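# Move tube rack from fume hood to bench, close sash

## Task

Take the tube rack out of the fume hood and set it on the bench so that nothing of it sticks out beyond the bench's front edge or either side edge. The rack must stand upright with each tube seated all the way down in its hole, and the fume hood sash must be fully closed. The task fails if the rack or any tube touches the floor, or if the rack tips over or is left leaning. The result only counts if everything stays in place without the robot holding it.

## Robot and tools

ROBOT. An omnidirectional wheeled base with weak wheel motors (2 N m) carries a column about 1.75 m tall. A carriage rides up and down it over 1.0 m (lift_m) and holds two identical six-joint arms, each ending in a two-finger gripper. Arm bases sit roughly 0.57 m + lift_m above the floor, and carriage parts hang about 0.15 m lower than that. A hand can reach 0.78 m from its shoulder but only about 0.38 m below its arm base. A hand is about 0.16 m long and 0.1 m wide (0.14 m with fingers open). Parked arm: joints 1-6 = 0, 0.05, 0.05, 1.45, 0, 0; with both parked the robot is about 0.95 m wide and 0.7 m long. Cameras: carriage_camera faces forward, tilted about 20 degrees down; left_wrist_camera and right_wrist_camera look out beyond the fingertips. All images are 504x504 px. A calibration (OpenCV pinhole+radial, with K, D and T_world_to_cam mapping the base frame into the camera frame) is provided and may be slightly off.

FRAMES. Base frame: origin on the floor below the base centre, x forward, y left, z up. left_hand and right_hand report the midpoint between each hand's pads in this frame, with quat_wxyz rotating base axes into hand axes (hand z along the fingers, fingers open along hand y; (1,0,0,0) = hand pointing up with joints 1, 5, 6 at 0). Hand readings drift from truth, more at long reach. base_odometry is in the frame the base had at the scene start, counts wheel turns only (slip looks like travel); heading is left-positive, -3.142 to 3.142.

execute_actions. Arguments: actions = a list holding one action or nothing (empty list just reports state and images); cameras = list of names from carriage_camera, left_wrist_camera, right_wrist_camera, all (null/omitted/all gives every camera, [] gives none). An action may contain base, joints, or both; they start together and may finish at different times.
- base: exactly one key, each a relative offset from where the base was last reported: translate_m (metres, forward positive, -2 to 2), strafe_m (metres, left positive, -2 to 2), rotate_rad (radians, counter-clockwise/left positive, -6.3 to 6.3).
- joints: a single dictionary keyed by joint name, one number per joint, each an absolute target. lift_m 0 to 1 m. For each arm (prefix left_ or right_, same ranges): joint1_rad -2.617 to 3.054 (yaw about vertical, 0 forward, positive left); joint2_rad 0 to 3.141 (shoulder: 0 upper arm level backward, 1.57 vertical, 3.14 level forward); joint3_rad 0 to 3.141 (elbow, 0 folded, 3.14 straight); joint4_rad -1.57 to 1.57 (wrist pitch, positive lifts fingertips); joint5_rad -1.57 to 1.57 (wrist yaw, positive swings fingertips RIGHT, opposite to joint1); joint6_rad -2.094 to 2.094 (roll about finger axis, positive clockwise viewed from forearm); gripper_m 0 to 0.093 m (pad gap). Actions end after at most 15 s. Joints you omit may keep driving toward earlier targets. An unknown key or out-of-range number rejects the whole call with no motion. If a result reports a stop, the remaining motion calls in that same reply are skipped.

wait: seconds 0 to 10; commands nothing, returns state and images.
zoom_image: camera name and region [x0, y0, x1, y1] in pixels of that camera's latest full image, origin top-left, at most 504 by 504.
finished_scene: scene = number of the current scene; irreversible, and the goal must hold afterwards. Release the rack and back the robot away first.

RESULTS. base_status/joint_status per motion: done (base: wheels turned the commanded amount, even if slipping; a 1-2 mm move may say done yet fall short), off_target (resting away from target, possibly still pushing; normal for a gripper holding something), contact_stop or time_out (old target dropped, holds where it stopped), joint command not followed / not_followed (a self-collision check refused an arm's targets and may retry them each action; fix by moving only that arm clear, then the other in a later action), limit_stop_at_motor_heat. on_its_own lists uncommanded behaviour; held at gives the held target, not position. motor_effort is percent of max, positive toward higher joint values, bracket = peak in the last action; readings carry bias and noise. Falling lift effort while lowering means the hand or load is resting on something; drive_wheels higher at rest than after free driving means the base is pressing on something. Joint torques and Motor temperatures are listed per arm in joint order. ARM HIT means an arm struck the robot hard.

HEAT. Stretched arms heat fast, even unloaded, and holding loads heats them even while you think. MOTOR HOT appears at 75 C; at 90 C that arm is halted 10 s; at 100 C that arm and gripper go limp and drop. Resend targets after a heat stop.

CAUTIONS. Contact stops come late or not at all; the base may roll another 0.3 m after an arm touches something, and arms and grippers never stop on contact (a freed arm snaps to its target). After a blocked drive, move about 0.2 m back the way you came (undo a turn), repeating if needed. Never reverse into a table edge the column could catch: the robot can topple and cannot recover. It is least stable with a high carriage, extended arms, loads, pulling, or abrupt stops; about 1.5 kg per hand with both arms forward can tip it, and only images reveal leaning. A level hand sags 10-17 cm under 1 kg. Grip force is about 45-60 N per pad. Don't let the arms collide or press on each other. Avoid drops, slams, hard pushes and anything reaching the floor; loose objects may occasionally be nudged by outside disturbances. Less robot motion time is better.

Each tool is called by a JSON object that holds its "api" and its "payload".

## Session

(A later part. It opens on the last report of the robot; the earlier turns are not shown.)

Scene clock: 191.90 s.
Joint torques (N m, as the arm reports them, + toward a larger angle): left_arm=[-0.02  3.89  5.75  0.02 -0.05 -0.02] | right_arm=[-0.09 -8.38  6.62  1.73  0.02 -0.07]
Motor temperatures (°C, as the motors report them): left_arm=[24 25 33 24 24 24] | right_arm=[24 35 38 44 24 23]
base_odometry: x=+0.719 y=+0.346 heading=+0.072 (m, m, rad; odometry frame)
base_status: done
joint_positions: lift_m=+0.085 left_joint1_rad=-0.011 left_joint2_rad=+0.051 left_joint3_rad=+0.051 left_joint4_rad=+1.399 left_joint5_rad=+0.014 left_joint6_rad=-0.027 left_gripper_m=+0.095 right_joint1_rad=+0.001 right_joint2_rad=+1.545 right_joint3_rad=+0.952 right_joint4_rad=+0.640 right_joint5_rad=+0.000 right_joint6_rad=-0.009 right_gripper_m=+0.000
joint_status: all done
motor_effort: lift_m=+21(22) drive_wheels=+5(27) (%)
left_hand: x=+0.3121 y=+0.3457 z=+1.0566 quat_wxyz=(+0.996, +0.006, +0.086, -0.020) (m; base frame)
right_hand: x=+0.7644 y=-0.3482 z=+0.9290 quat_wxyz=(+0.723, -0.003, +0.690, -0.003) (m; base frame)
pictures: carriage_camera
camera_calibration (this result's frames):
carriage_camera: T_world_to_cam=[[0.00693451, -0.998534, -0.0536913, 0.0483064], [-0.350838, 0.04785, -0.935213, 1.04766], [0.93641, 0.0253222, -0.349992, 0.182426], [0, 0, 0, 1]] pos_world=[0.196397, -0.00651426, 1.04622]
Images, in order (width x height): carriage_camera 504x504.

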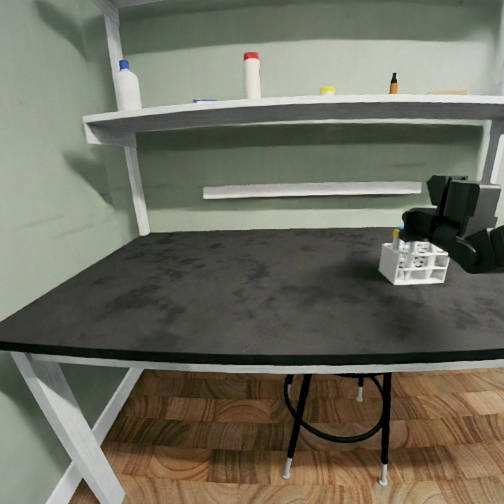

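{"api": "execute_actions", "payload": {"actions": [{"joints":{"lift_m":0.06}}], "cameras": []}}

{"api": "execute_actions", "payload": {"actions": [{"joints":{"lift_m":0.13}}], "cameras": []}}

{"api": "execute_actions", "payload": {"actions": [{"base":{"translate_m":-0.05}}], "cameras": ["carriage_camera","right_wrist_camera"]}}

{"api": "zoom_image", "payload": {"camera": "carriage_camera", "region": [330, 180, 470, 320]}}

Scene clock: 194.83 s.
Joint torques (N m, as the arm reports them, + toward a larger angle): left_arm=[ 0.03  3.77  5.74 -0.01 -0.06  0.  ] | right_arm=[-0.07 -6.39  6.64  1.04  0.02 -0.07]
Motor temperatures (°C, as the motors report them): left_arm=[24 25 33 24 24 24] | right_arm=[24 35 38 44 24 23]
base_odometry: x=+0.719 y=+0.346 heading=+0.072 (m, m, rad; odometry frame)
base_status: not commanded
joint_positions: lift_m=+0.060 left_joint1_rad=-0.011 left_joint2_rad=+0.051 left_joint3_rad=+0.051 left_joint4_rad=+1.399 left_joint5_rad=+0.014 left_joint6_rad=-0.027 left_gripper_m=+0.095 right_joint1_rad=+0.001 right_joint2_rad=+1.527 right_joint3_rad=+0.952 right_joint4_rad=+0.710 right_joint5_rad=+0.000 right_joint6_rad=-0.009 right_gripper_m=+0.000
joint_status: all done
motor_effort: lift_m=+20(21) drive_wheels=+5(5) (%)
left_hand: x=+0.3121 y=+0.3456 z=+1.0317 quat_wxyz=(+0.996, +0.006, +0.086, -0.020) (m; base frame)
right_hand: x=+0.7592 y=-0.3482 z=+0.9298 quat_wxyz=(+0.753, -0.003, +0.658, -0.003) (m; base frame)
pictures: none
No camera images: the call's "cameras" was empty. Leave "cameras" out to get every camera's image.

Scene clock: 195.63 s.
Joint torques (N m, as the arm reports them, + toward a larger angle): left_arm=[-0.04  3.95  5.65 -0.01 -0.04  0.  ] | right_arm=[-0.04 -8.34  6.69  1.94  0.01 -0.06]
Motor temperatures (°C, as the motors report them): left_arm=[24 25 33 24 24 24] | right_arm=[24 35 38 44 24 23]
base_odometry: x=+0.719 y=+0.346 heading=+0.072 (m, m, rad; odometry frame)
base_status: not commanded
joint_positions: lift_m=+0.130 left_joint1_rad=-0.011 left_joint2_rad=+0.051 left_joint3_rad=+0.051 left_joint4_rad=+1.399 left_joint5_rad=+0.014 left_joint6_rad=-0.027 left_gripper_m=+0.095 right_joint1_rad=+0.001 right_joint2_rad=+1.546 right_joint3_rad=+0.952 right_joint4_rad=+0.611 right_joint5_rad=+0.000 right_joint6_rad=-0.009 right_gripper_m=+0.000
joint_status: all done
motor_effort: lift_m=+24(29) drive_wheels=+4(5) (%)
left_hand: x=+0.3121 y=+0.3457 z=+1.1013 quat_wxyz=(+0.996, +0.006, +0.086, -0.020) (m; base frame)
right_hand: x=+0.7648 y=-0.3482 z=+0.9660 quat_wxyz=(+0.713, -0.003, +0.701, -0.003) (m; base frame)
pictures: none
No camera images: the call's "cameras" was empty. Leave "cameras" out to get every camera's image.

Scene clock: 196.80 s.
Joint torques (N m, as the arm reports them, + toward a larger angle): left_arm=[ 0.1   3.82  5.74 -0.01 -0.04 -0.06] | right_arm=[-0.15 -8.3   6.91  2.    0.06 -0.05]
Motor temperatures (°C, as the motors report them): left_arm=[24 25 33 24 24 24] | right_arm=[24 35 38 44 24 23]
base_odometry: x=+0.669 y=+0.342 heading=+0.071 (m, m, rad; odometry frame)
base_status: done
joint_positions: lift_m=+0.130 left_joint1_rad=-0.011 left_joint2_rad=+0.051 left_joint3_rad=+0.051 left_joint4_rad=+1.399 left_joint5_rad=+0.014 left_joint6_rad=-0.027 left_gripper_m=+0.095 right_joint1_rad=+0.001 right_joint2_rad=+1.546 right_joint3_rad=+0.952 right_joint4_rad=+0.605 right_joint5_rad=+0.000 right_joint6_rad=-0.009 right_gripper_m=+0.000
joint_status: not commanded
motor_effort: lift_m=+24(24) drive_wheels=+8(25) (%)
left_hand: x=+0.3121 y=+0.3457 z=+1.1013 quat_wxyz=(+0.996, +0.006, +0.086, -0.020) (m; base frame)
right_hand: x=+0.7648 y=-0.3482 z=+0.9647 quat_wxyz=(+0.711, -0.003, +0.703, -0.003) (m; base frame)
pictures: carriage_camera, right_wrist_camera
camera_calibration (this result's frames):
carriage_camera: T_world_to_cam=[[0.00693451, -0.998534, -0.0536913, 0.0507075], [-0.350838, 0.04785, -0.935213, 1.08948], [0.93641, 0.0253222, -0.349992, 0.198078], [0, 0, 0, 1]] pos_world=[0.196397, -0.00651426, 1.09094]
right_wrist_camera: T_world_to_cam=[[-0.144112, -0.987071, -0.0701546, -0.168133], [-0.57601, 0.141321, -0.805134, 1.27603], [0.804639, -0.0756197, -0.588929, 0.0386697], [0, 0, 0, 1]] pos_world=[0.679662, -0.343366, 1.03836]
Images, in order (width x height): carriage_camera 504x504, right_wrist_camera 504x504.

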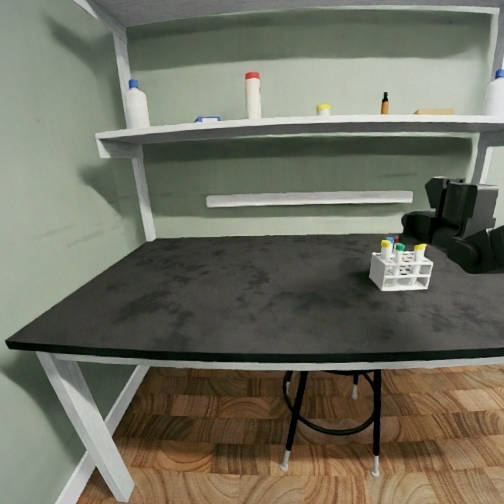

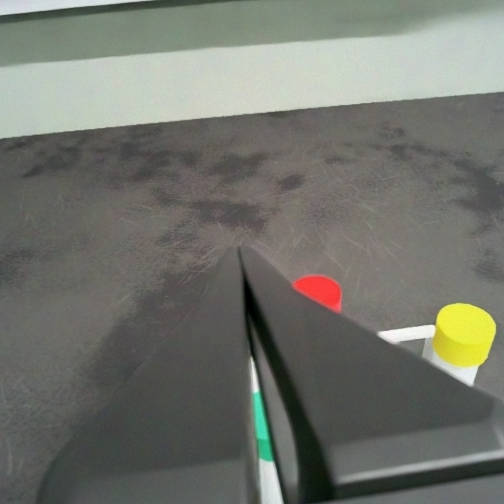

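Region (330, 180, 470, 320) of carriage_camera's 504x504 image, scaled by 3.600, with more detail than that image has.

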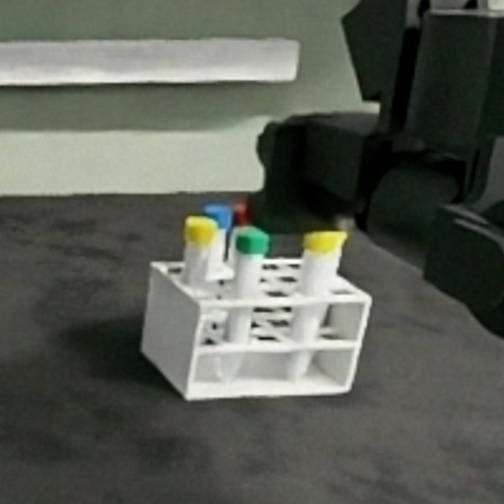

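{"api": "execute_actions", "payload": {"actions": [{"base":{"translate_m":0.05},"joints":{"lift_m":0.14}}], "cameras": []}}

{"api": "execute_actions", "payload": {"actions": [{"base":{"strafe_m":-0.027}}], "cameras": []}}

{"api": "execute_actions", "payload": {"actions": [{"joints":{"lift_m":0.065}}], "cameras": []}}

{"api": "execute_actions", "payload": {"actions": [{"joints":{"lift_m":0.14}}], "cameras": []}}

{"api": "execute_actions", "payload": {"actions": [{"base":{"strafe_m":-0.027}}], "cameras": []}}

{"api": "execute_actions", "payload": {"actions": [{"joints":{"lift_m":0.065}}], "cameras": []}}

{"api": "execute_actions", "payload": {"actions": [{"joints":{"lift_m":0.14}}], "cameras": []}}

{"api": "execute_actions", "payload": {"actions": [{"base":{"strafe_m":-0.027}}], "cameras": ["carriage_camera","right_wrist_camera"]}}

{"api": "zoom_image", "payload": {"camera": "carriage_camera", "region": [300, 180, 440, 320]}}

Scene clock: 202.53 s.
Joint torques (N m, as the arm reports them, + toward a larger angle): left_arm=[ 0.    3.89  5.7   0.   -0.02 -0.03] | right_arm=[-0.11 -8.26  6.76  2.02 -0.01 -0.09]
Motor temperatures (°C, as the motors report them): left_arm=[24 25 33 24 24 24] | right_arm=[24 35 38 44 24 23]
base_odometry: x=+0.719 y=+0.346 heading=+0.072 (m, m, rad; odometry frame)
base_status: done
joint_positions: lift_m=+0.140 left_joint1_rad=-0.011 left_joint2_rad=+0.051 left_joint3_rad=+0.051 left_joint4_rad=+1.399 left_joint5_rad=+0.014 left_joint6_rad=-0.027 left_gripper_m=+0.095 right_joint1_rad=+0.001 right_joint2_rad=+1.545 right_joint3_rad=+0.952 right_joint4_rad=+0.603 right_joint5_rad=+0.000 right_joint6_rad=-0.009 right_gripper_m=+0.000
joint_status: all done
motor_effort: lift_m=+23(29) drive_wheels=-5(24) (%)
left_hand: x=+0.3120 y=+0.3457 z=+1.1114 quat_wxyz=(+0.996, +0.006, +0.085, -0.020) (m; base frame)
right_hand: x=+0.7646 y=-0.3482 z=+0.9746 quat_wxyz=(+0.710, -0.003, +0.704, -0.003) (m; base frame)
pictures: none
No camera images: the call's "cameras" was empty. Leave "cameras" out to get every camera's image.

Scene clock: 203.47 s.
Joint torques (N m, as the arm reports them, + toward a larger angle): left_arm=[ 0.    3.76  5.86 -0.01 -0.04 -0.05] | right_arm=[-0.1  -8.47  6.84  1.98  0.02 -0.07]
Motor temperatures (°C, as the motors report them): left_arm=[24 25 33 24 24 24] | right_arm=[24 35 38 45 24 23]
base_odometry: x=+0.721 y=+0.319 heading=+0.072 (m, m, rad; odometry frame)
base_status: done
joint_positions: lift_m=+0.140 left_joint1_rad=-0.011 left_joint2_rad=+0.051 left_joint3_rad=+0.051 left_joint4_rad=+1.399 left_joint5_rad=+0.014 left_joint6_rad=-0.027 left_gripper_m=+0.095 right_joint1_rad=+0.001 right_joint2_rad=+1.545 right_joint3_rad=+0.952 right_joint4_rad=+0.602 right_joint5_rad=+0.000 right_joint6_rad=-0.009 right_gripper_m=+0.000
joint_status: not commanded
motor_effort: lift_m=+23(23) drive_wheels=-1(24) (%)
left_hand: x=+0.3120 y=+0.3457 z=+1.1114 quat_wxyz=(+0.996, +0.006, +0.085, -0.020) (m; base frame)
right_hand: x=+0.7646 y=-0.3482 z=+0.9745 quat_wxyz=(+0.710, -0.003, +0.704, -0.003) (m; base frame)
pictures: none
No camera images: the call's "cameras" was empty. Leave "cameras" out to get every camera's image.

Scene clock: 204.53 s.
Joint torques (N m, as the arm reports them, + toward a larger angle): left_arm=[-0.1   3.85  5.82 -0.02 -0.04 -0.02] | right_arm=[-0.12 -7.73  6.75  1.98  0.02 -0.16]
Motor temperatures (°C, as the motors report them): left_arm=[24 25 33 24 24 24] | right_arm=[24 35 38 45 24 23]
base_odometry: x=+0.721 y=+0.319 heading=+0.072 (m, m, rad; odometry frame)
base_status: not commanded
joint_positions: lift_m=+0.065 left_joint1_rad=-0.011 left_joint2_rad=+0.051 left_joint3_rad=+0.051 left_joint4_rad=+1.399 left_joint5_rad=+0.014 left_joint6_rad=-0.027 left_gripper_m=+0.095 right_joint1_rad=+0.001 right_joint2_rad=+1.538 right_joint3_rad=+0.953 right_joint4_rad=+0.611 right_joint5_rad=+0.000 right_joint6_rad=-0.001 right_gripper_m=+0.000
joint_status: all done
motor_effort: lift_m=+21(22) drive_wheels=-1(3) (%)
left_hand: x=+0.3121 y=+0.3457 z=+1.0366 quat_wxyz=(+0.996, +0.006, +0.086, -0.020) (m; base frame)
right_hand: x=+0.7635 y=-0.3483 z=+0.9058 quat_wxyz=(+0.716, -0.001, +0.698, +0.000) (m; base frame)
pictures: none
No camera images: the call's "cameras" was empty. Leave "cameras" out to get every camera's image.

Scene clock: 205.37 s.
Joint torques (N m, as the arm reports them, + toward a larger angle): left_arm=[ 0.02  3.85  5.68  0.02 -0.05 -0.04] | right_arm=[-0.15 -8.41  6.64  1.98  0.02 -0.13]
Motor temperatures (°C, as the motors report them): left_arm=[24 25 33 24 24 24] | right_arm=[24 35 38 45 24 23]
base_odometry: x=+0.721 y=+0.319 heading=+0.072 (m, m, rad; odometry frame)
base_status: not commanded
joint_positions: lift_m=+0.140 left_joint1_rad=-0.011 left_joint2_rad=+0.051 left_joint3_rad=+0.051 left_joint4_rad=+1.399 left_joint5_rad=+0.014 left_joint6_rad=-0.027 left_gripper_m=+0.095 right_joint1_rad=+0.001 right_joint2_rad=+1.547 right_joint3_rad=+0.953 right_joint4_rad=+0.605 right_joint5_rad=+0.000 right_joint6_rad=-0.001 right_gripper_m=+0.000
joint_status: all done
motor_effort: lift_m=+24(30) drive_wheels=-1(1) (%)
left_hand: x=+0.3121 y=+0.3457 z=+1.1113 quat_wxyz=(+0.996, +0.006, +0.086, -0.020) (m; base frame)
right_hand: x=+0.7651 y=-0.3483 z=+0.9750 quat_wxyz=(+0.711, -0.001, +0.703, +0.000) (m; base frame)
pictures: none
No camera images: the call's "cameras" was empty. Leave "cameras" out to get every camera's image.

Scene clock: 206.30 s.
Joint torques (N m, as the arm reports them, + toward a larger angle): left_arm=[-0.04  3.87  5.73  0.   -0.05 -0.03] | right_arm=[-0.05 -8.51  6.76  1.94  0.01 -0.14]
Motor temperatures (°C, as the motors report them): left_arm=[24 25 33 24 24 24] | right_arm=[24 35 38 45 24 23]
base_odometry: x=+0.723 y=+0.292 heading=+0.072 (m, m, rad; odometry frame)
base_status: done
joint_positions: lift_m=+0.140 left_joint1_rad=-0.011 left_joint2_rad=+0.051 left_joint3_rad=+0.051 left_joint4_rad=+1.399 left_joint5_rad=+0.014 left_joint6_rad=-0.027 left_gripper_m=+0.095 right_joint1_rad=+0.001 right_joint2_rad=+1.547 right_joint3_rad=+0.953 right_joint4_rad=+0.605 right_joint5_rad=+0.000 right_joint6_rad=-0.001 right_gripper_m=+0.000
joint_status: not commanded
motor_effort: lift_m=+24(24) drive_wheels=-1(33) (%)
left_hand: x=+0.3121 y=+0.3457 z=+1.1113 quat_wxyz=(+0.996, +0.006, +0.086, -0.020) (m; base frame)
right_hand: x=+0.7651 y=-0.3483 z=+0.9749 quat_wxyz=(+0.711, -0.001, +0.703, +0.000) (m; base frame)
pictures: none
No camera images: the call's "cameras" was empty. Leave "cameras" out to get every camera's image.

Scene clock: 207.13 s.
Joint torques (N m, as the arm reports them, + toward a larger angle): left_arm=[-0.07  3.78  5.92  0.04 -0.06 -0.04] | right_arm=[-0.22 -7.01  6.63  1.24  0.01 -0.11]
Motor temperatures (°C, as the motors report them): left_arm=[24 25 33 24 24 24] | right_arm=[24 35 38 45 24 23]
base_odometry: x=+0.723 y=+0.292 heading=+0.072 (m, m, rad; odometry frame)
base_status: not commanded
joint_positions: lift_m=+0.065 left_joint1_rad=-0.011 left_joint2_rad=+0.051 left_joint3_rad=+0.051 left_joint4_rad=+1.398 left_joint5_rad=+0.014 left_joint6_rad=-0.027 left_gripper_m=+0.095 right_joint1_rad=+0.001 right_joint2_rad=+1.533 right_joint3_rad=+0.954 right_joint4_rad=+0.688 right_joint5_rad=+0.000 right_joint6_rad=-0.002 right_gripper_m=+0.000
joint_status: all done
motor_effort: lift_m=+21(22) drive_wheels=+0(2) (%)
left_hand: x=+0.3122 y=+0.3457 z=+1.0366 quat_wxyz=(+0.996, +0.006, +0.086, -0.020) (m; base frame)
right_hand: x=+0.7612 y=-0.3483 z=+0.9279 quat_wxyz=(+0.745, -0.001, +0.667, +0.000) (m; base frame)
pictures: none
No camera images: the call's "cameras" was empty. Leave "cameras" out to get every camera's image.

Scene clock: 207.97 s.
Joint torques (N m, as the arm reports them, + toward a larger angle): left_arm=[-0.04  3.87  5.76  0.   -0.04 -0.01] | right_arm=[ 0.1  -8.32  6.62  2.    0.01 -0.14]
Motor temperatures (°C, as the motors report them): left_arm=[24 25 33 24 24 24] | right_arm=[24 35 38 45 24 23]
base_odometry: x=+0.723 y=+0.292 heading=+0.072 (m, m, rad; odometry frame)
base_status: not commanded
joint_positions: lift_m=+0.140 left_joint1_rad=-0.011 left_joint2_rad=+0.051 left_joint3_rad=+0.051 left_joint4_rad=+1.398 left_joint5_rad=+0.014 left_joint6_rad=-0.027 left_gripper_m=+0.095 right_joint1_rad=+0.001 right_joint2_rad=+1.546 right_joint3_rad=+0.954 right_joint4_rad=+0.609 right_joint5_rad=+0.000 right_joint6_rad=-0.002 right_gripper_m=+0.000
joint_status: all done
motor_effort: lift_m=+24(29) drive_wheels=+0(0) (%)
left_hand: x=+0.3122 y=+0.3457 z=+1.1113 quat_wxyz=(+0.996, +0.006, +0.086, -0.020) (m; base frame)
right_hand: x=+0.7651 y=-0.3483 z=+0.9767 quat_wxyz=(+0.713, -0.001, +0.701, +0.000) (m; base frame)
pictures: none
No camera images: the call's "cameras" was empty. Leave "cameras" out to get every camera's image.

Scene clock: 208.90 s.
Joint torques (N m, as the arm reports them, + toward a larger angle): left_arm=[-0.09  3.97  5.74  0.02 -0.06 -0.04] | right_arm=[ 0.02 -8.42  6.76  1.98  0.01 -0.09]
Motor temperatures (°C, as the motors report them): left_arm=[24 25 33 24 24 24] | right_arm=[24 35 38 45 24 23]
base_odometry: x=+0.725 y=+0.265 heading=+0.072 (m, m, rad; odometry frame)
base_status: done
joint_positions: lift_m=+0.140 left_joint1_rad=-0.011 left_joint2_rad=+0.051 left_joint3_rad=+0.051 left_joint4_rad=+1.398 left_joint5_rad=+0.014 left_joint6_rad=-0.027 left_gripper_m=+0.095 right_joint1_rad=+0.001 right_joint2_rad=+1.546 right_joint3_rad=+0.954 right_joint4_rad=+0.607 right_joint5_rad=+0.000 right_joint6_rad=-0.002 right_gripper_m=+0.000
joint_status: not commanded
motor_effort: lift_m=+24(24) drive_wheels=+0(31) (%)
left_hand: x=+0.3122 y=+0.3457 z=+1.1113 quat_wxyz=(+0.996, +0.006, +0.086, -0.020) (m; base frame)
right_hand: x=+0.7651 y=-0.3483 z=+0.9761 quat_wxyz=(+0.712, -0.001, +0.702, +0.000) (m; base frame)
pictures: carriage_camera, right_wrist_camera
camera_calibration (this result's frames):
carriage_camera: T_world_to_cam=[[0.00693451, -0.998534, -0.0536913, 0.0512421], [-0.350838, 0.04785, -0.935213, 1.09879], [0.93641, 0.0253222, -0.349992, 0.201563], [0, 0, 0, 1]] pos_world=[0.196397, -0.00651426, 1.1009]
right_wrist_camera: T_world_to_cam=[[-0.144114, -0.986493, -0.0778626, -0.159627], [-0.572898, 0.147332, -0.806276, 1.28625], [0.806857, -0.0715885, -0.586393, 0.0424009], [0, 0, 0, 1]] pos_world=[0.679672, -0.34394, 1.0495]
Images, in order (width x height): carriage_camera 504x504, right_wrist_camera 504x504.

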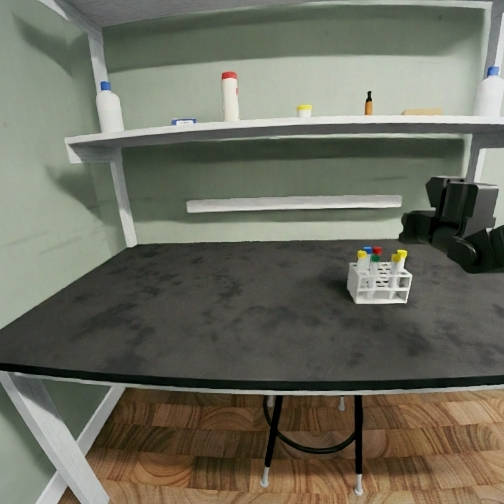

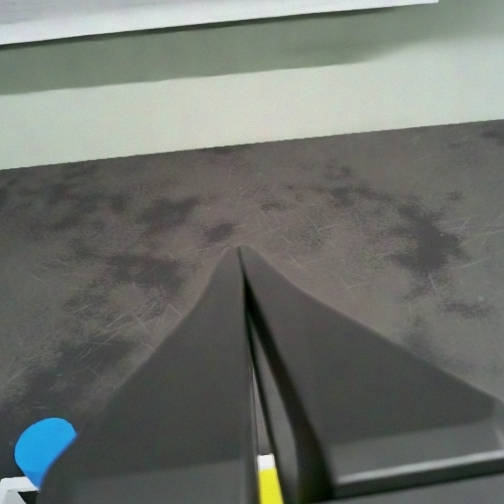

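Region (300, 180, 440, 320) of carriage_camera's 504x504 image, scaled by 3.600, with more detail than that image has.

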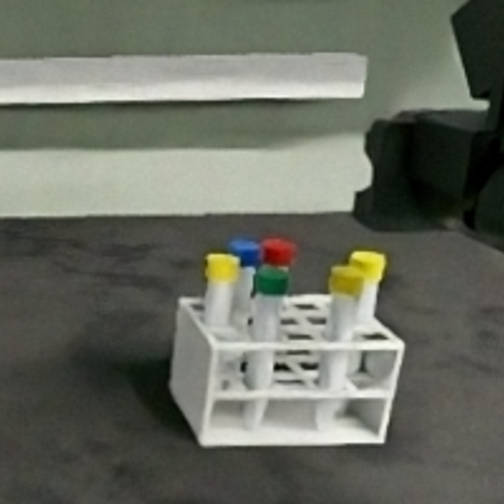

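{"api": "execute_actions", "payload": {"actions": [{"joints":{"lift_m":0.065}}], "cameras": []}}

{"api": "execute_actions", "payload": {"actions": [{"joints":{"lift_m":0.14}}], "cameras": []}}

{"api": "execute_actions", "payload": {"actions": [{"base":{"strafe_m":0.05}}], "cameras": []}}

{"api": "execute_actions", "payload": {"actions": [{"base":{"translate_m":-0.04}}], "cameras": ["right_wrist_camera"]}}

Scene clock: 214.90 s.
Joint torques (N m, as the arm reports them, + toward a larger angle): left_arm=[-0.13  4.06  5.69 -0.03 -0.03 -0.04] | right_arm=[-0.03 -7.89  6.69  1.48  0.   -0.11]
Motor temperatures (°C, as the motors report them): left_arm=[24 25 33 24 24 24] | right_arm=[24 35 38 45 24 23]
base_odometry: x=+0.725 y=+0.265 heading=+0.072 (m, m, rad; odometry frame)
base_status: not commanded
joint_positions: lift_m=+0.065 left_joint1_rad=-0.011 left_joint2_rad=+0.051 left_joint3_rad=+0.051 left_joint4_rad=+1.399 left_joint5_rad=+0.014 left_joint6_rad=-0.027 left_gripper_m=+0.095 right_joint1_rad=+0.001 right_joint2_rad=+1.542 right_joint3_rad=+0.954 right_joint4_rad=+0.661 right_joint5_rad=+0.000 right_joint6_rad=-0.002 right_gripper_m=+0.000
joint_status: all done
motor_effort: lift_m=+21(22) drive_wheels=+0(1) (%)
left_hand: x=+0.3121 y=+0.3457 z=+1.0366 quat_wxyz=(+0.996, +0.006, +0.086, -0.020) (m; base frame)
right_hand: x=+0.7637 y=-0.3483 z=+0.9168 quat_wxyz=(+0.732, -0.001, +0.681, +0.000) (m; base frame)
pictures: none
No camera images: the call's "cameras" was empty. Leave "cameras" out to get every camera's image.

Scene clock: 215.73 s.
Joint torques (N m, as the arm reports them, + toward a larger angle): left_arm=[-0.04  3.95  5.69 -0.02 -0.03 -0.05] | right_arm=[ 0.01 -8.26  6.54  1.99 -0.01 -0.15]
Motor temperatures (°C, as the motors report them): left_arm=[24 25 33 24 24 24] | right_arm=[24 35 38 45 24 23]
base_odometry: x=+0.725 y=+0.265 heading=+0.072 (m, m, rad; odometry frame)
base_status: not commanded
joint_positions: lift_m=+0.140 left_joint1_rad=-0.011 left_joint2_rad=+0.051 left_joint3_rad=+0.051 left_joint4_rad=+1.398 left_joint5_rad=+0.014 left_joint6_rad=-0.027 left_gripper_m=+0.095 right_joint1_rad=+0.001 right_joint2_rad=+1.546 right_joint3_rad=+0.954 right_joint4_rad=+0.608 right_joint5_rad=+0.000 right_joint6_rad=-0.002 right_gripper_m=+0.000
joint_status: all done
motor_effort: lift_m=+24(29) drive_wheels=+0(0) (%)
left_hand: x=+0.3122 y=+0.3457 z=+1.1113 quat_wxyz=(+0.996, +0.006, +0.086, -0.020) (m; base frame)
right_hand: x=+0.7650 y=-0.3483 z=+0.9768 quat_wxyz=(+0.713, -0.001, +0.701, +0.000) (m; base frame)
pictures: none
No camera images: the call's "cameras" was empty. Leave "cameras" out to get every camera's image.

Scene clock: 216.90 s.
Joint torques (N m, as the arm reports them, + toward a larger angle): left_arm=[ 0.06  3.9   5.83  0.02 -0.04 -0.02] | right_arm=[-0.16 -8.36  6.57  2.01 -0.01 -0.12]
Motor temperatures (°C, as the motors report them): left_arm=[24 25 33 24 24 24] | right_arm=[24 35 38 45 24 23]
base_odometry: x=+0.721 y=+0.315 heading=+0.072 (m, m, rad; odometry frame)
base_status: done
joint_positions: lift_m=+0.140 left_joint1_rad=-0.011 left_joint2_rad=+0.051 left_joint3_rad=+0.051 left_joint4_rad=+1.398 left_joint5_rad=+0.014 left_joint6_rad=-0.027 left_gripper_m=+0.095 right_joint1_rad=+0.001 right_joint2_rad=+1.546 right_joint3_rad=+0.954 right_joint4_rad=+0.606 right_joint5_rad=+0.000 right_joint6_rad=-0.002 right_gripper_m=+0.000
joint_status: not commanded
motor_effort: lift_m=+24(24) drive_wheels=+4(26) (%)
left_hand: x=+0.3122 y=+0.3457 z=+1.1113 quat_wxyz=(+0.996, +0.006, +0.086, -0.020) (m; base frame)
right_hand: x=+0.7650 y=-0.3483 z=+0.9762 quat_wxyz=(+0.712, -0.001, +0.702, +0.000) (m; base frame)
pictures: none
No camera images: the call's "cameras" was empty. Leave "cameras" out to get every camera's image.

Scene clock: 218.00 s.
Joint torques (N m, as the arm reports them, + toward a larger angle): left_arm=[ 0.03  3.96  5.88 -0.02 -0.04 -0.02] | right_arm=[-0.17 -8.41  6.66  2.    0.   -0.11]
Motor temperatures (°C, as the motors report them): left_arm=[24 25 33 24 24 24] | right_arm=[24 35 38 45 24 23]
base_odometry: x=+0.681 y=+0.312 heading=+0.072 (m, m, rad; odometry frame)
base_status: done
joint_positions: lift_m=+0.140 left_joint1_rad=-0.011 left_joint2_rad=+0.051 left_joint3_rad=+0.051 left_joint4_rad=+1.398 left_joint5_rad=+0.014 left_joint6_rad=-0.027 left_gripper_m=+0.095 right_joint1_rad=+0.001 right_joint2_rad=+1.546 right_joint3_rad=+0.954 right_joint4_rad=+0.603 right_joint5_rad=+0.000 right_joint6_rad=-0.002 right_gripper_m=+0.000
joint_status: not commanded
motor_effort: lift_m=+24(24) drive_wheels=-2(20) (%)
left_hand: x=+0.3122 y=+0.3457 z=+1.1113 quat_wxyz=(+0.996, +0.006, +0.086, -0.020) (m; base frame)
right_hand: x=+0.7650 y=-0.3483 z=+0.9756 quat_wxyz=(+0.711, -0.001, +0.703, +0.000) (m; base frame)
pictures: right_wrist_camera
camera_calibration (this result's frames):
right_wrist_camera: T_world_to_cam=[[-0.144351, -0.986493, -0.0774206, -0.159939], [-0.575356, 0.14733, -0.804524, 1.28588], [0.805064, -0.0715896, -0.588852, 0.0459388], [0, 0, 0, 1]] pos_world=[0.679771, -0.34394, 1.04919]
Images, in order (width x height): right_wrist_camera 504x504.

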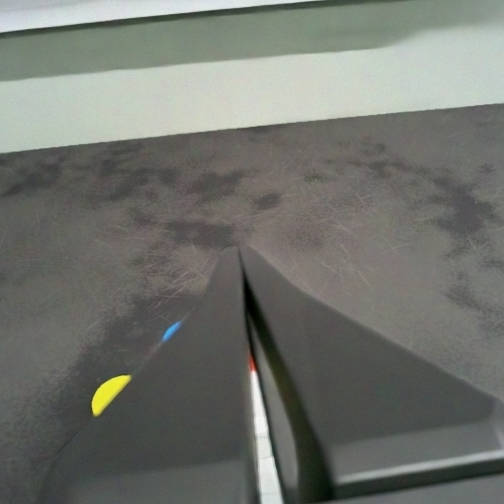

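{"api": "execute_actions", "payload": {"actions": [{"base":{"translate_m":0.055}}], "cameras": []}}

{"api": "execute_actions", "payload": {"actions": [{"joints":{"lift_m":0.065}}], "cameras": []}}

{"api": "execute_actions", "payload": {"actions": [{"joints":{"lift_m":0.14}}], "cameras": []}}

{"api": "execute_actions", "payload": {"actions": [{"base":{"strafe_m":-0.06}}], "cameras": ["right_wrist_camera"]}}

{"api": "execute_actions", "payload": {"actions": [{"joints":{"lift_m":0.06}}], "cameras": ["carriage_camera"]}}

{"api": "execute_actions", "payload": {"actions": [{"joints":{"lift_m":0.14}}], "cameras": []}}

{"api": "execute_actions", "payload": {"actions": [{"base":{"strafe_m":0.128}}], "cameras": ["right_wrist_camera","carriage_camera"]}}

Scene clock: 222.80 s.
Joint torques (N m, as the arm reports them, + toward a larger angle): left_arm=[-0.04  3.86  5.63  0.   -0.06 -0.03] | right_arm=[-0.12 -8.5   6.54  2.03  0.02 -0.13]
Motor temperatures (°C, as the motors report them): left_arm=[24 26 33 24 24 24] | right_arm=[24 35 38 46 24 23]
base_odometry: x=+0.736 y=+0.316 heading=+0.072 (m, m, rad; odometry frame)
base_status: done
joint_positions: lift_m=+0.140 left_joint1_rad=-0.011 left_joint2_rad=+0.051 left_joint3_rad=+0.051 left_joint4_rad=+1.398 left_joint5_rad=+0.014 left_joint6_rad=-0.027 left_gripper_m=+0.095 right_joint1_rad=+0.001 right_joint2_rad=+1.546 right_joint3_rad=+0.954 right_joint4_rad=+0.600 right_joint5_rad=+0.000 right_joint6_rad=-0.002 right_gripper_m=+0.000
joint_status: not commanded
motor_effort: lift_m=+24(24) drive_wheels=-3(27) (%)
left_hand: x=+0.3122 y=+0.3457 z=+1.1113 quat_wxyz=(+0.996, +0.006, +0.086, -0.020) (m; base frame)
right_hand: x=+0.7650 y=-0.3483 z=+0.9749 quat_wxyz=(+0.710, -0.001, +0.704, +0.000) (m; base frame)
pictures: none
No camera images: the call's "cameras" was empty. Leave "cameras" out to get every camera's image.

Scene clock: 223.63 s.
Joint torques (N m, as the arm reports them, + toward a larger angle): left_arm=[ 0.02  3.87  5.82 -0.03 -0.07 -0.05] | right_arm=[ 0.04 -6.32  6.47  1.06  0.   -0.05]
Motor temperatures (°C, as the motors report them): left_arm=[24 26 33 24 24 24] | right_arm=[24 35 38 45 24 23]
base_odometry: x=+0.736 y=+0.316 heading=+0.072 (m, m, rad; odometry frame)
base_status: not commanded
joint_positions: lift_m=+0.065 left_joint1_rad=-0.011 left_joint2_rad=+0.051 left_joint3_rad=+0.051 left_joint4_rad=+1.398 left_joint5_rad=+0.014 left_joint6_rad=-0.027 left_gripper_m=+0.095 right_joint1_rad=+0.001 right_joint2_rad=+1.526 right_joint3_rad=+0.956 right_joint4_rad=+0.706 right_joint5_rad=+0.000 right_joint6_rad=-0.007 right_gripper_m=+0.000
joint_status: all done
motor_effort: lift_m=+20(21) drive_wheels=-2(5) (%)
left_hand: x=+0.3123 y=+0.3457 z=+1.0366 quat_wxyz=(+0.996, +0.006, +0.086, -0.020) (m; base frame)
right_hand: x=+0.7594 y=-0.3482 z=+0.9363 quat_wxyz=(+0.754, -0.002, +0.657, -0.002) (m; base frame)
pictures: none
No camera images: the call's "cameras" was empty. Leave "cameras" out to get every camera's image.

Scene clock: 224.47 s.
Joint torques (N m, as the arm reports them, + toward a larger angle): left_arm=[ 0.07  3.89  5.68  0.02 -0.05 -0.02] | right_arm=[-0.07 -8.53  6.4   2.05 -0.03 -0.08]
Motor temperatures (°C, as the motors report them): left_arm=[24 26 33 24 24 24] | right_arm=[24 35 38 45 24 23]
base_odometry: x=+0.736 y=+0.316 heading=+0.072 (m, m, rad; odometry frame)
base_status: not commanded
joint_positions: lift_m=+0.140 left_joint1_rad=-0.011 left_joint2_rad=+0.051 left_joint3_rad=+0.051 left_joint4_rad=+1.398 left_joint5_rad=+0.014 left_joint6_rad=-0.027 left_gripper_m=+0.095 right_joint1_rad=+0.001 right_joint2_rad=+1.547 right_joint3_rad=+0.956 right_joint4_rad=+0.609 right_joint5_rad=+0.000 right_joint6_rad=-0.007 right_gripper_m=+0.000
joint_status: all done
motor_effort: lift_m=+24(29) drive_wheels=-2(3) (%)
left_hand: x=+0.3123 y=+0.3457 z=+1.1113 quat_wxyz=(+0.996, +0.006, +0.086, -0.020) (m; base frame)
right_hand: x=+0.7654 y=-0.3482 z=+0.9774 quat_wxyz=(+0.714, -0.003, +0.700, -0.002) (m; base frame)
pictures: none
No camera images: the call's "cameras" was empty. Leave "cameras" out to get every camera's image.

Scene clock: 225.73 s.
Joint torques (N m, as the arm reports them, + toward a larger angle): left_arm=[-0.05  3.82  5.84  0.   -0.02 -0.03] | right_arm=[-0.25 -8.53  6.49  2.01  0.01 -0.07]
Motor temperatures (°C, as the motors report them): left_arm=[24 26 33 24 24 24] | right_arm=[24 35 38 45 24 23]
base_odometry: x=+0.741 y=+0.256 heading=+0.072 (m, m, rad; odometry frame)
base_status: done
joint_positions: lift_m=+0.140 left_joint1_rad=-0.011 left_joint2_rad=+0.051 left_joint3_rad=+0.051 left_joint4_rad=+1.398 left_joint5_rad=+0.014 left_joint6_rad=-0.027 left_gripper_m=+0.095 right_joint1_rad=+0.001 right_joint2_rad=+1.547 right_joint3_rad=+0.956 right_joint4_rad=+0.607 right_joint5_rad=+0.000 right_joint6_rad=-0.007 right_gripper_m=+0.000
joint_status: not commanded
motor_effort: lift_m=+24(24) drive_wheels=-2(24) (%)
left_hand: x=+0.3123 y=+0.3457 z=+1.1113 quat_wxyz=(+0.996, +0.006, +0.086, -0.020) (m; base frame)
right_hand: x=+0.7654 y=-0.3482 z=+0.9767 quat_wxyz=(+0.713, -0.003, +0.701, -0.002) (m; base frame)
pictures: right_wrist_camera
camera_calibration (this result's frames):
right_wrist_camera: T_world_to_cam=[[-0.143726, -0.986912, -0.0731299, -0.164541], [-0.572017, 0.143151, -0.807654, 1.28607], [0.807552, -0.0742497, -0.585105, 0.0397766], [0, 0, 0, 1]] pos_world=[0.679882, -0.343536, 1.04994]
Images, in order (width x height): right_wrist_camera 504x504.

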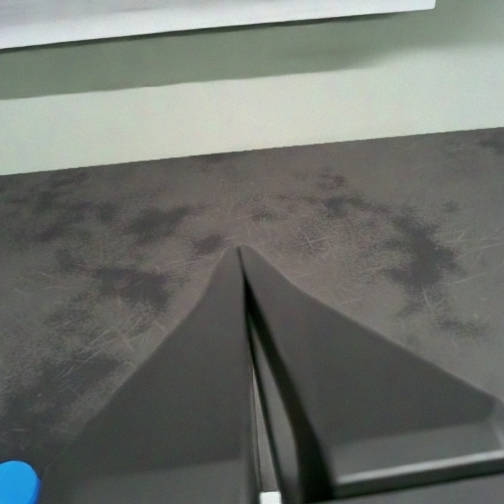

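Scene clock: 226.60 s.
Joint torques (N m, as the arm reports them, + toward a larger angle): left_arm=[ 0.    3.95  5.76 -0.02 -0.02 -0.01] | right_arm=[ 0.   -7.17  6.36  1.26  0.02 -0.1 ]
Motor temperatures (°C, as the motors report them): left_arm=[24 26 33 24 24 24] | right_arm=[24 35 38 45 24 23]
base_odometry: x=+0.741 y=+0.256 heading=+0.072 (m, m, rad; odometry frame)
base_status: not commanded
joint_positions: lift_m=+0.060 left_joint1_rad=-0.011 left_joint2_rad=+0.051 left_joint3_rad=+0.051 left_joint4_rad=+1.397 left_joint5_rad=+0.014 left_joint6_rad=-0.027 left_gripper_m=+0.095 right_joint1_rad=+0.001 right_joint2_rad=+1.533 right_joint3_rad=+0.956 right_joint4_rad=+0.690 right_joint5_rad=+0.000 right_joint6_rad=-0.004 right_gripper_m=+0.000
joint_status: all done
motor_effort: lift_m=+20(21) drive_wheels=-1(2) (%)
left_hand: x=+0.3125 y=+0.3457 z=+1.0316 quat_wxyz=(+0.996, +0.006, +0.086, -0.020) (m; base frame)
right_hand: x=+0.7614 y=-0.3482 z=+0.9241 quat_wxyz=(+0.746, -0.002, +0.666, -0.001) (m; base frame)
pictures: carriage_camera
camera_calibration (this result's frames):
carriage_camera: T_world_to_cam=[[0.00693451, -0.998534, -0.0536913, 0.046966], [-0.350838, 0.04785, -0.935213, 1.02431], [0.93641, 0.0253222, -0.349992, 0.173688], [0, 0, 0, 1]] pos_world=[0.196397, -0.00651426, 1.02126]
Images, in order (width x height): carriage_camera 504x504.

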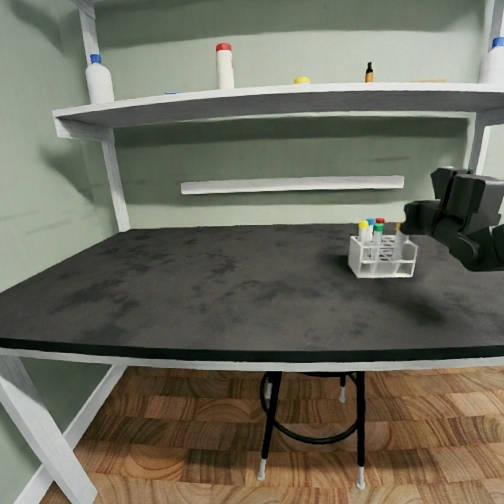

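Scene clock: 227.47 s.
Joint torques (N m, as the arm reports them, + toward a larger angle): left_arm=[ 0.02  3.94  5.76  0.   -0.04 -0.05] | right_arm=[-0.04 -8.48  6.43  2.    0.03 -0.09]
Motor temperatures (°C, as the motors report them): left_arm=[24 26 33 24 24 24] | right_arm=[24 35 39 45 24 23]
base_odometry: x=+0.741 y=+0.256 heading=+0.072 (m, m, rad; odometry frame)
base_status: not commanded
joint_positions: lift_m=+0.140 left_joint1_rad=-0.011 left_joint2_rad=+0.051 left_joint3_rad=+0.051 left_joint4_rad=+1.397 left_joint5_rad=+0.014 left_joint6_rad=-0.027 left_gripper_m=+0.095 right_joint1_rad=+0.001 right_joint2_rad=+1.546 right_joint3_rad=+0.956 right_joint4_rad=+0.608 right_joint5_rad=+0.000 right_joint6_rad=-0.004 right_gripper_m=+0.000
joint_status: all done
motor_effort: lift_m=+24(29) drive_wheels=-1(1) (%)
left_hand: x=+0.3125 y=+0.3457 z=+1.1112 quat_wxyz=(+0.996, +0.006, +0.086, -0.020) (m; base frame)
right_hand: x=+0.7653 y=-0.3482 z=+0.9773 quat_wxyz=(+0.713, -0.002, +0.701, -0.001) (m; base frame)
pictures: none
No camera images: the call's "cameras" was empty. Leave "cameras" out to get every camera's image.

Scene clock: 229.17 s.
Joint torques (N m, as the arm reports them, + toward a larger angle): left_arm=[-0.07  3.89  5.68  0.03 -0.06 -0.02] | right_arm=[-0.07 -8.35  6.46  2.02  0.04 -0.09]
Motor temperatures (°C, as the motors report them): left_arm=[24 26 33 24 24 24] | right_arm=[24 35 39 46 24 23]
base_odometry: x=+0.732 y=+0.384 heading=+0.072 (m, m, rad; odometry frame)
base_status: done
joint_positions: lift_m=+0.140 left_joint1_rad=-0.011 left_joint2_rad=+0.051 left_joint3_rad=+0.051 left_joint4_rad=+1.397 left_joint5_rad=+0.014 left_joint6_rad=-0.027 left_gripper_m=+0.095 right_joint1_rad=+0.001 right_joint2_rad=+1.546 right_joint3_rad=+0.956 right_joint4_rad=+0.604 right_joint5_rad=+0.000 right_joint6_rad=-0.004 right_gripper_m=+0.000
joint_status: not commanded
motor_effort: lift_m=+24(24) drive_wheels=-3(27) (%)
left_hand: x=+0.3125 y=+0.3457 z=+1.1112 quat_wxyz=(+0.996, +0.006, +0.086, -0.020) (m; base frame)
right_hand: x=+0.7653 y=-0.3482 z=+0.9763 quat_wxyz=(+0.712, -0.002, +0.702, -0.001) (m; base frame)
pictures: carriage_camera, right_wrist_camera
camera_calibration (this result's frames):
carriage_camera: T_world_to_cam=[[0.00693451, -0.998534, -0.0536913, 0.0512415], [-0.350838, 0.04785, -0.935213, 1.09878], [0.93641, 0.0253222, -0.349992, 0.201559], [0, 0, 0, 1]] pos_world=[0.196397, -0.00651426, 1.10089]
right_wrist_camera: T_world_to_cam=[[-0.143863, -0.986747, -0.0750576, -0.162545], [-0.57387, 0.144977, -0.806012, 1.28613], [0.806212, -0.0728818, -0.587121, 0.0431174], [0, 0, 0, 1]] pos_world=[0.679923, -0.343707, 1.04975]
Images, in order (width x height): carriage_camera 504x504, right_wrist_camera 504x504.

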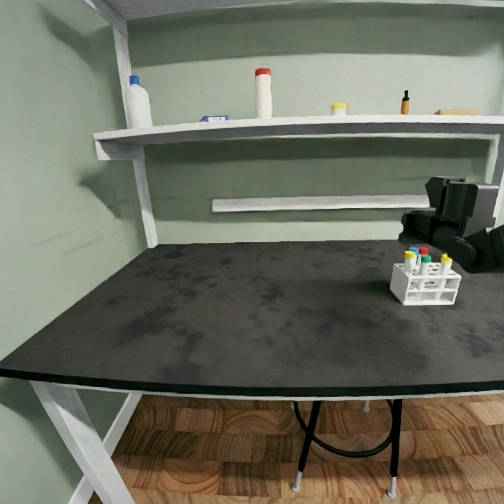

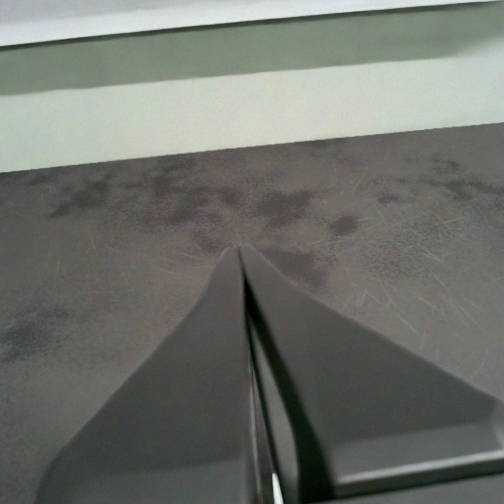

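{"api": "execute_actions", "payload": {"actions": [{"base":{"strafe_m":-0.013}}], "cameras": ["right_wrist_camera"]}}

{"api": "execute_actions", "payload": {"actions": [{"joints":{"lift_m":0.06}}], "cameras": ["carriage_camera"]}}

{"api": "execute_actions", "payload": {"actions": [{"joints":{"lift_m":0.14}}], "cameras": []}}

{"api": "execute_actions", "payload": {"actions": [{"base":{"translate_m":-0.16},"joints":{"lift_m":0.04}}], "cameras": ["carriage_camera","right_wrist_camera"]}}

{"api": "zoom_image", "payload": {"camera": "carriage_camera", "region": [320, 170, 440, 290]}}

Scene clock: 231.80 s.
Joint torques (N m, as the arm reports them, + toward a larger angle): left_arm=[ 0.02  3.85  5.79  0.01 -0.04 -0.05] | right_arm=[-0.19 -8.24  6.55  2.01  0.03 -0.09]
Motor temperatures (°C, as the motors report them): left_arm=[24 26 33 24 24 24] | right_arm=[24 35 39 46 24 23]
base_odometry: x=+0.732 y=+0.371 heading=+0.072 (m, m, rad; odometry frame)
base_status: done
joint_positions: lift_m=+0.140 left_joint1_rad=-0.011 left_joint2_rad=+0.051 left_joint3_rad=+0.051 left_joint4_rad=+1.397 left_joint5_rad=+0.014 left_joint6_rad=-0.027 left_gripper_m=+0.095 right_joint1_rad=+0.001 right_joint2_rad=+1.546 right_joint3_rad=+0.956 right_joint4_rad=+0.604 right_joint5_rad=+0.000 right_joint6_rad=-0.004 right_gripper_m=+0.000
joint_status: not commanded
motor_effort: lift_m=+24(24) drive_wheels=+5(25) (%)
left_hand: x=+0.3125 y=+0.3457 z=+1.1112 quat_wxyz=(+0.996, +0.006, +0.086, -0.020) (m; base frame)
right_hand: x=+0.7653 y=-0.3482 z=+0.9763 quat_wxyz=(+0.712, -0.002, +0.702, -0.001) (m; base frame)
pictures: right_wrist_camera
camera_calibration (this result's frames):
right_wrist_camera: T_world_to_cam=[[-0.143863, -0.986747, -0.0750576, -0.162545], [-0.57387, 0.144977, -0.806012, 1.28613], [0.806212, -0.0728818, -0.587121, 0.0431174], [0, 0, 0, 1]] pos_world=[0.679923, -0.343707, 1.04975]
Images, in order (width x height): right_wrist_camera 504x504.

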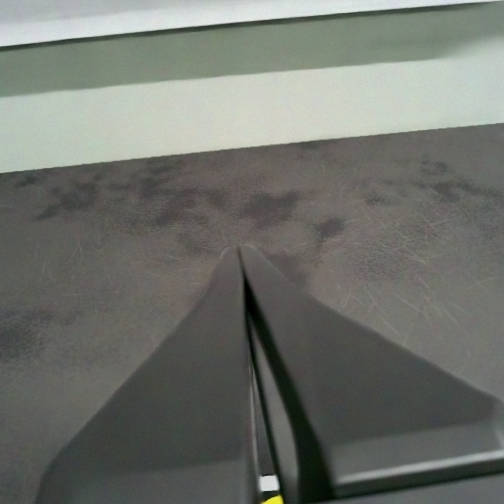

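Scene clock: 232.67 s.
Joint torques (N m, as the arm reports them, + toward a larger angle): left_arm=[-0.06  4.07  5.71 -0.01 -0.05 -0.04] | right_arm=[-0.01 -7.35  6.46  1.29  0.03 -0.07]
Motor temperatures (°C, as the motors report them): left_arm=[24 26 34 24 24 24] | right_arm=[24 35 39 46 24 23]
base_odometry: x=+0.732 y=+0.371 heading=+0.072 (m, m, rad; odometry frame)
base_status: not commanded
joint_positions: lift_m=+0.060 left_joint1_rad=-0.011 left_joint2_rad=+0.051 left_joint3_rad=+0.051 left_joint4_rad=+1.397 left_joint5_rad=+0.014 left_joint6_rad=-0.027 left_gripper_m=+0.095 right_joint1_rad=+0.001 right_joint2_rad=+1.536 right_joint3_rad=+0.956 right_joint4_rad=+0.683 right_joint5_rad=+0.000 right_joint6_rad=-0.005 right_gripper_m=+0.000
joint_status: all done
motor_effort: lift_m=+20(22) drive_wheels=+4(5) (%)
left_hand: x=+0.3125 y=+0.3457 z=+1.0316 quat_wxyz=(+0.996, +0.006, +0.086, -0.020) (m; base frame)
right_hand: x=+0.7621 y=-0.3482 z=+0.9211 quat_wxyz=(+0.743, -0.002, +0.670, -0.001) (m; base frame)
pictures: carriage_camera
camera_calibration (this result's frames):
carriage_camera: T_world_to_cam=[[0.00693451, -0.998534, -0.0536913, 0.0469657], [-0.350838, 0.04785, -0.935213, 1.0243], [0.93641, 0.0253222, -0.349992, 0.173686], [0, 0, 0, 1]] pos_world=[0.196397, -0.00651426, 1.02125]
Images, in order (width x height): carriage_camera 504x504.

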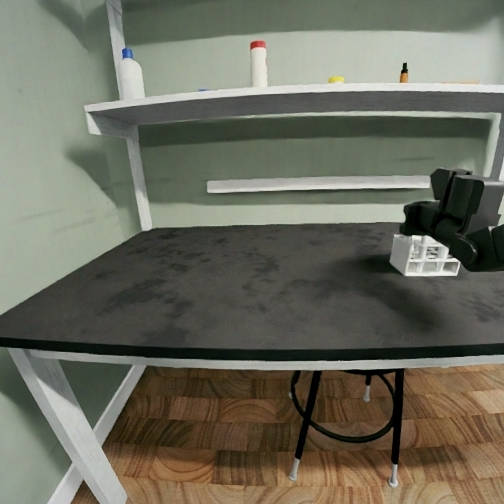

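Scene clock: 233.53 s.
Joint torques (N m, as the arm reports them, + toward a larger angle): left_arm=[ 0.02  3.96  5.92 -0.01 -0.05 -0.02] | right_arm=[ 0.02 -8.38  6.39  1.96  0.05 -0.07]
Motor temperatures (°C, as the motors report them): left_arm=[24 26 34 24 24 24] | right_arm=[24 35 39 46 24 23]
base_odometry: x=+0.732 y=+0.371 heading=+0.072 (m, m, rad; odometry frame)
base_status: not commanded
joint_positions: lift_m=+0.140 left_joint1_rad=-0.011 left_joint2_rad=+0.051 left_joint3_rad=+0.051 left_joint4_rad=+1.397 left_joint5_rad=+0.014 left_joint6_rad=-0.027 left_gripper_m=+0.095 right_joint1_rad=+0.001 right_joint2_rad=+1.546 right_joint3_rad=+0.956 right_joint4_rad=+0.608 right_joint5_rad=+0.000 right_joint6_rad=-0.005 right_gripper_m=+0.000
joint_status: all done
motor_effort: lift_m=+24(30) drive_wheels=+3(4) (%)
left_hand: x=+0.3125 y=+0.3457 z=+1.1112 quat_wxyz=(+0.996, +0.006, +0.086, -0.020) (m; base frame)
right_hand: x=+0.7652 y=-0.3482 z=+0.9775 quat_wxyz=(+0.714, -0.002, +0.701, -0.001) (m; base frame)
pictures: none
No camera images: the call's "cameras" was empty. Leave "cameras" out to get every camera's image.

Scene clock: 235.43 s.
Joint torques (N m, as the arm reports them, + toward a larger angle): left_arm=[-0.04  3.96  5.56  0.04 -0.03 -0.04] | right_arm=[-0.13 -8.49  6.32  2.   -0.03 -0.11]
Motor temperatures (°C, as the motors report them): left_arm=[24 26 34 24 24 24] | right_arm=[24 35 39 46 24 23]
base_odometry: x=+0.573 y=+0.359 heading=+0.072 (m, m, rad; odometry frame)
base_status: done
joint_positions: lift_m=+0.040 left_joint1_rad=-0.011 left_joint2_rad=+0.051 left_joint3_rad=+0.051 left_joint4_rad=+1.397 left_joint5_rad=+0.014 left_joint6_rad=-0.027 left_gripper_m=+0.095 right_joint1_rad=+0.001 right_joint2_rad=+1.547 right_joint3_rad=+0.956 right_joint4_rad=+0.607 right_joint5_rad=+0.000 right_joint6_rad=-0.005 right_gripper_m=+0.000
joint_status: all done
motor_effort: lift_m=+21(23) drive_wheels=-3(28) (%)
left_hand: x=+0.3126 y=+0.3457 z=+1.0115 quat_wxyz=(+0.996, +0.006, +0.087, -0.020) (m; base frame)
right_hand: x=+0.7654 y=-0.3482 z=+0.8770 quat_wxyz=(+0.713, -0.002, +0.701, -0.001) (m; base frame)
pictures: carriage_camera, right_wrist_camera
camera_calibration (this result's frames):
carriage_camera: T_world_to_cam=[[0.00693451, -0.998534, -0.0536913, 0.045887], [-0.350838, 0.04785, -0.935213, 1.00551], [0.93641, 0.0253222, -0.349992, 0.166655], [0, 0, 0, 1]] pos_world=[0.196397, -0.00651426, 1.00116]
right_wrist_camera: T_world_to_cam=[[-0.143668, -0.986775, -0.0750668, -0.170126], [-0.571714, 0.144674, -0.807597, 1.20584], [0.807776, -0.073109, -0.584938, -0.0184456], [0, 0, 0, 1]] pos_world=[0.679853, -0.343678, 0.95027]
Images, in order (width x height): carriage_camera 504x504, right_wrist_camera 504x504.

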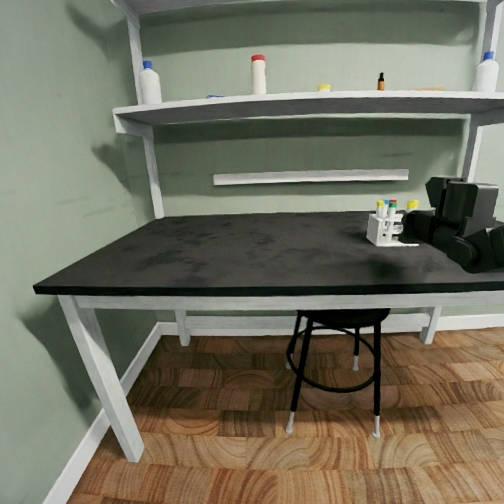

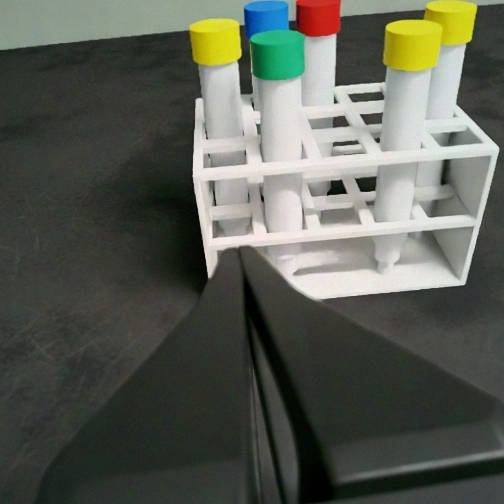

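Region (320, 170, 440, 290) of carriage_camera's 504x504 image, scaled by 4.200, with more detail than that image has.

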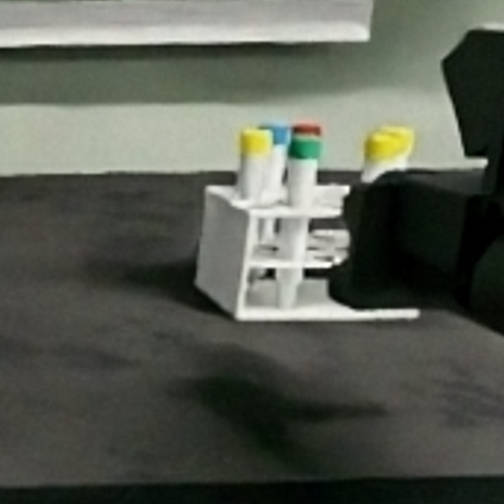

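{"api": "execute_actions", "payload": {"actions": [{"base":{"translate_m":-0.35},"joints":{"lift_m":0.3,"right_joint2_rad":0.6,"right_joint3_rad":0.5,"right_joint4_rad":0.5}}], "cameras": []}}

{"api": "execute_actions", "payload": {"actions": [{"base":{"rotate_rad":-1.54}}], "cameras": ["carriage_camera"]}}

Scene clock: 239.90 s.
Joint torques (N m, as the arm reports them, + toward a larger angle): left_arm=[-0.03  3.9   5.73  0.   -0.03 -0.01] | right_arm=[-0.13 -0.55  5.43  1.68  0.03 -0.11]
Motor temperatures (°C, as the motors report them): left_arm=[24 26 34 24 24 24] | right_arm=[24 34 39 46 24 23]
base_odometry: x=+0.224 y=+0.334 heading=+0.072 (m, m, rad; odometry frame)
base_status: done
joint_positions: lift_m=+0.300 left_joint1_rad=-0.011 left_joint2_rad=+0.051 left_joint3_rad=+0.051 left_joint4_rad=+1.398 left_joint5_rad=+0.014 left_joint6_rad=-0.027 left_gripper_m=+0.095 right_joint1_rad=+0.001 right_joint2_rad=+0.609 right_joint3_rad=+0.523 right_joint4_rad=+0.508 right_joint5_rad=+0.000 right_joint6_rad=-0.005 right_gripper_m=+0.000
joint_status: all done
motor_effort: lift_m=+24(30) drive_wheels=-3(32) (%)
left_hand: x=+0.3124 y=+0.3457 z=+1.2713 quat_wxyz=(+0.996, +0.006, +0.086, -0.020) (m; base frame)
right_hand: x=+0.5460 y=-0.3484 z=+1.2460 quat_wxyz=(+0.839, -0.002, +0.543, -0.002) (m; base frame)
pictures: none
No camera images: the call's "cameras" was empty. Leave "cameras" out to get every camera's image.

Scene clock: 242.97 s.
Joint torques (N m, as the arm reports them, + toward a larger angle): left_arm=[ 0.02  3.88  5.72 -0.04 -0.03  0.  ] | right_arm=[-0.01 -0.51  5.62  1.72  0.02 -0.12]
Motor temperatures (°C, as the motors report them): left_arm=[24 26 34 24 24 24] | right_arm=[24 34 38 46 24 23]
base_odometry: x=+0.224 y=+0.334 heading=-1.468 (m, m, rad; odometry frame)
base_status: done
joint_positions: lift_m=+0.300 left_joint1_rad=-0.011 left_joint2_rad=+0.051 left_joint3_rad=+0.051 left_joint4_rad=+1.398 left_joint5_rad=+0.014 left_joint6_rad=-0.027 left_gripper_m=+0.095 right_joint1_rad=+0.001 right_joint2_rad=+0.609 right_joint3_rad=+0.523 right_joint4_rad=+0.503 right_joint5_rad=+0.000 right_joint6_rad=-0.005 right_gripper_m=+0.000
joint_status: not commanded
motor_effort: lift_m=+24(24) drive_wheels=+8(30) (%)
left_hand: x=+0.3124 y=+0.3457 z=+1.2713 quat_wxyz=(+0.996, +0.006, +0.086, -0.020) (m; base frame)
right_hand: x=+0.5464 y=-0.3484 z=+1.2450 quat_wxyz=(+0.838, -0.002, +0.545, -0.002) (m; base frame)
pictures: carriage_camera
camera_calibration (this result's frames):
carriage_camera: T_world_to_cam=[[0.00693451, -0.998534, -0.0536913, 0.0598346], [-0.350838, 0.04785, -0.935213, 1.24846], [0.93641, 0.0253222, -0.349992, 0.257574], [0, 0, 0, 1]] pos_world=[0.196397, -0.00651426, 1.26094]
Images, in order (width x height): carriage_camera 504x504.

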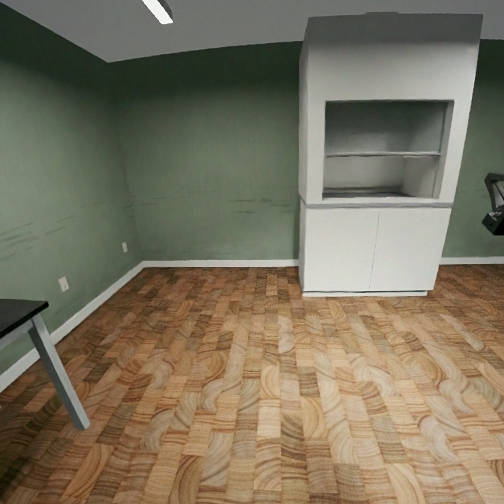

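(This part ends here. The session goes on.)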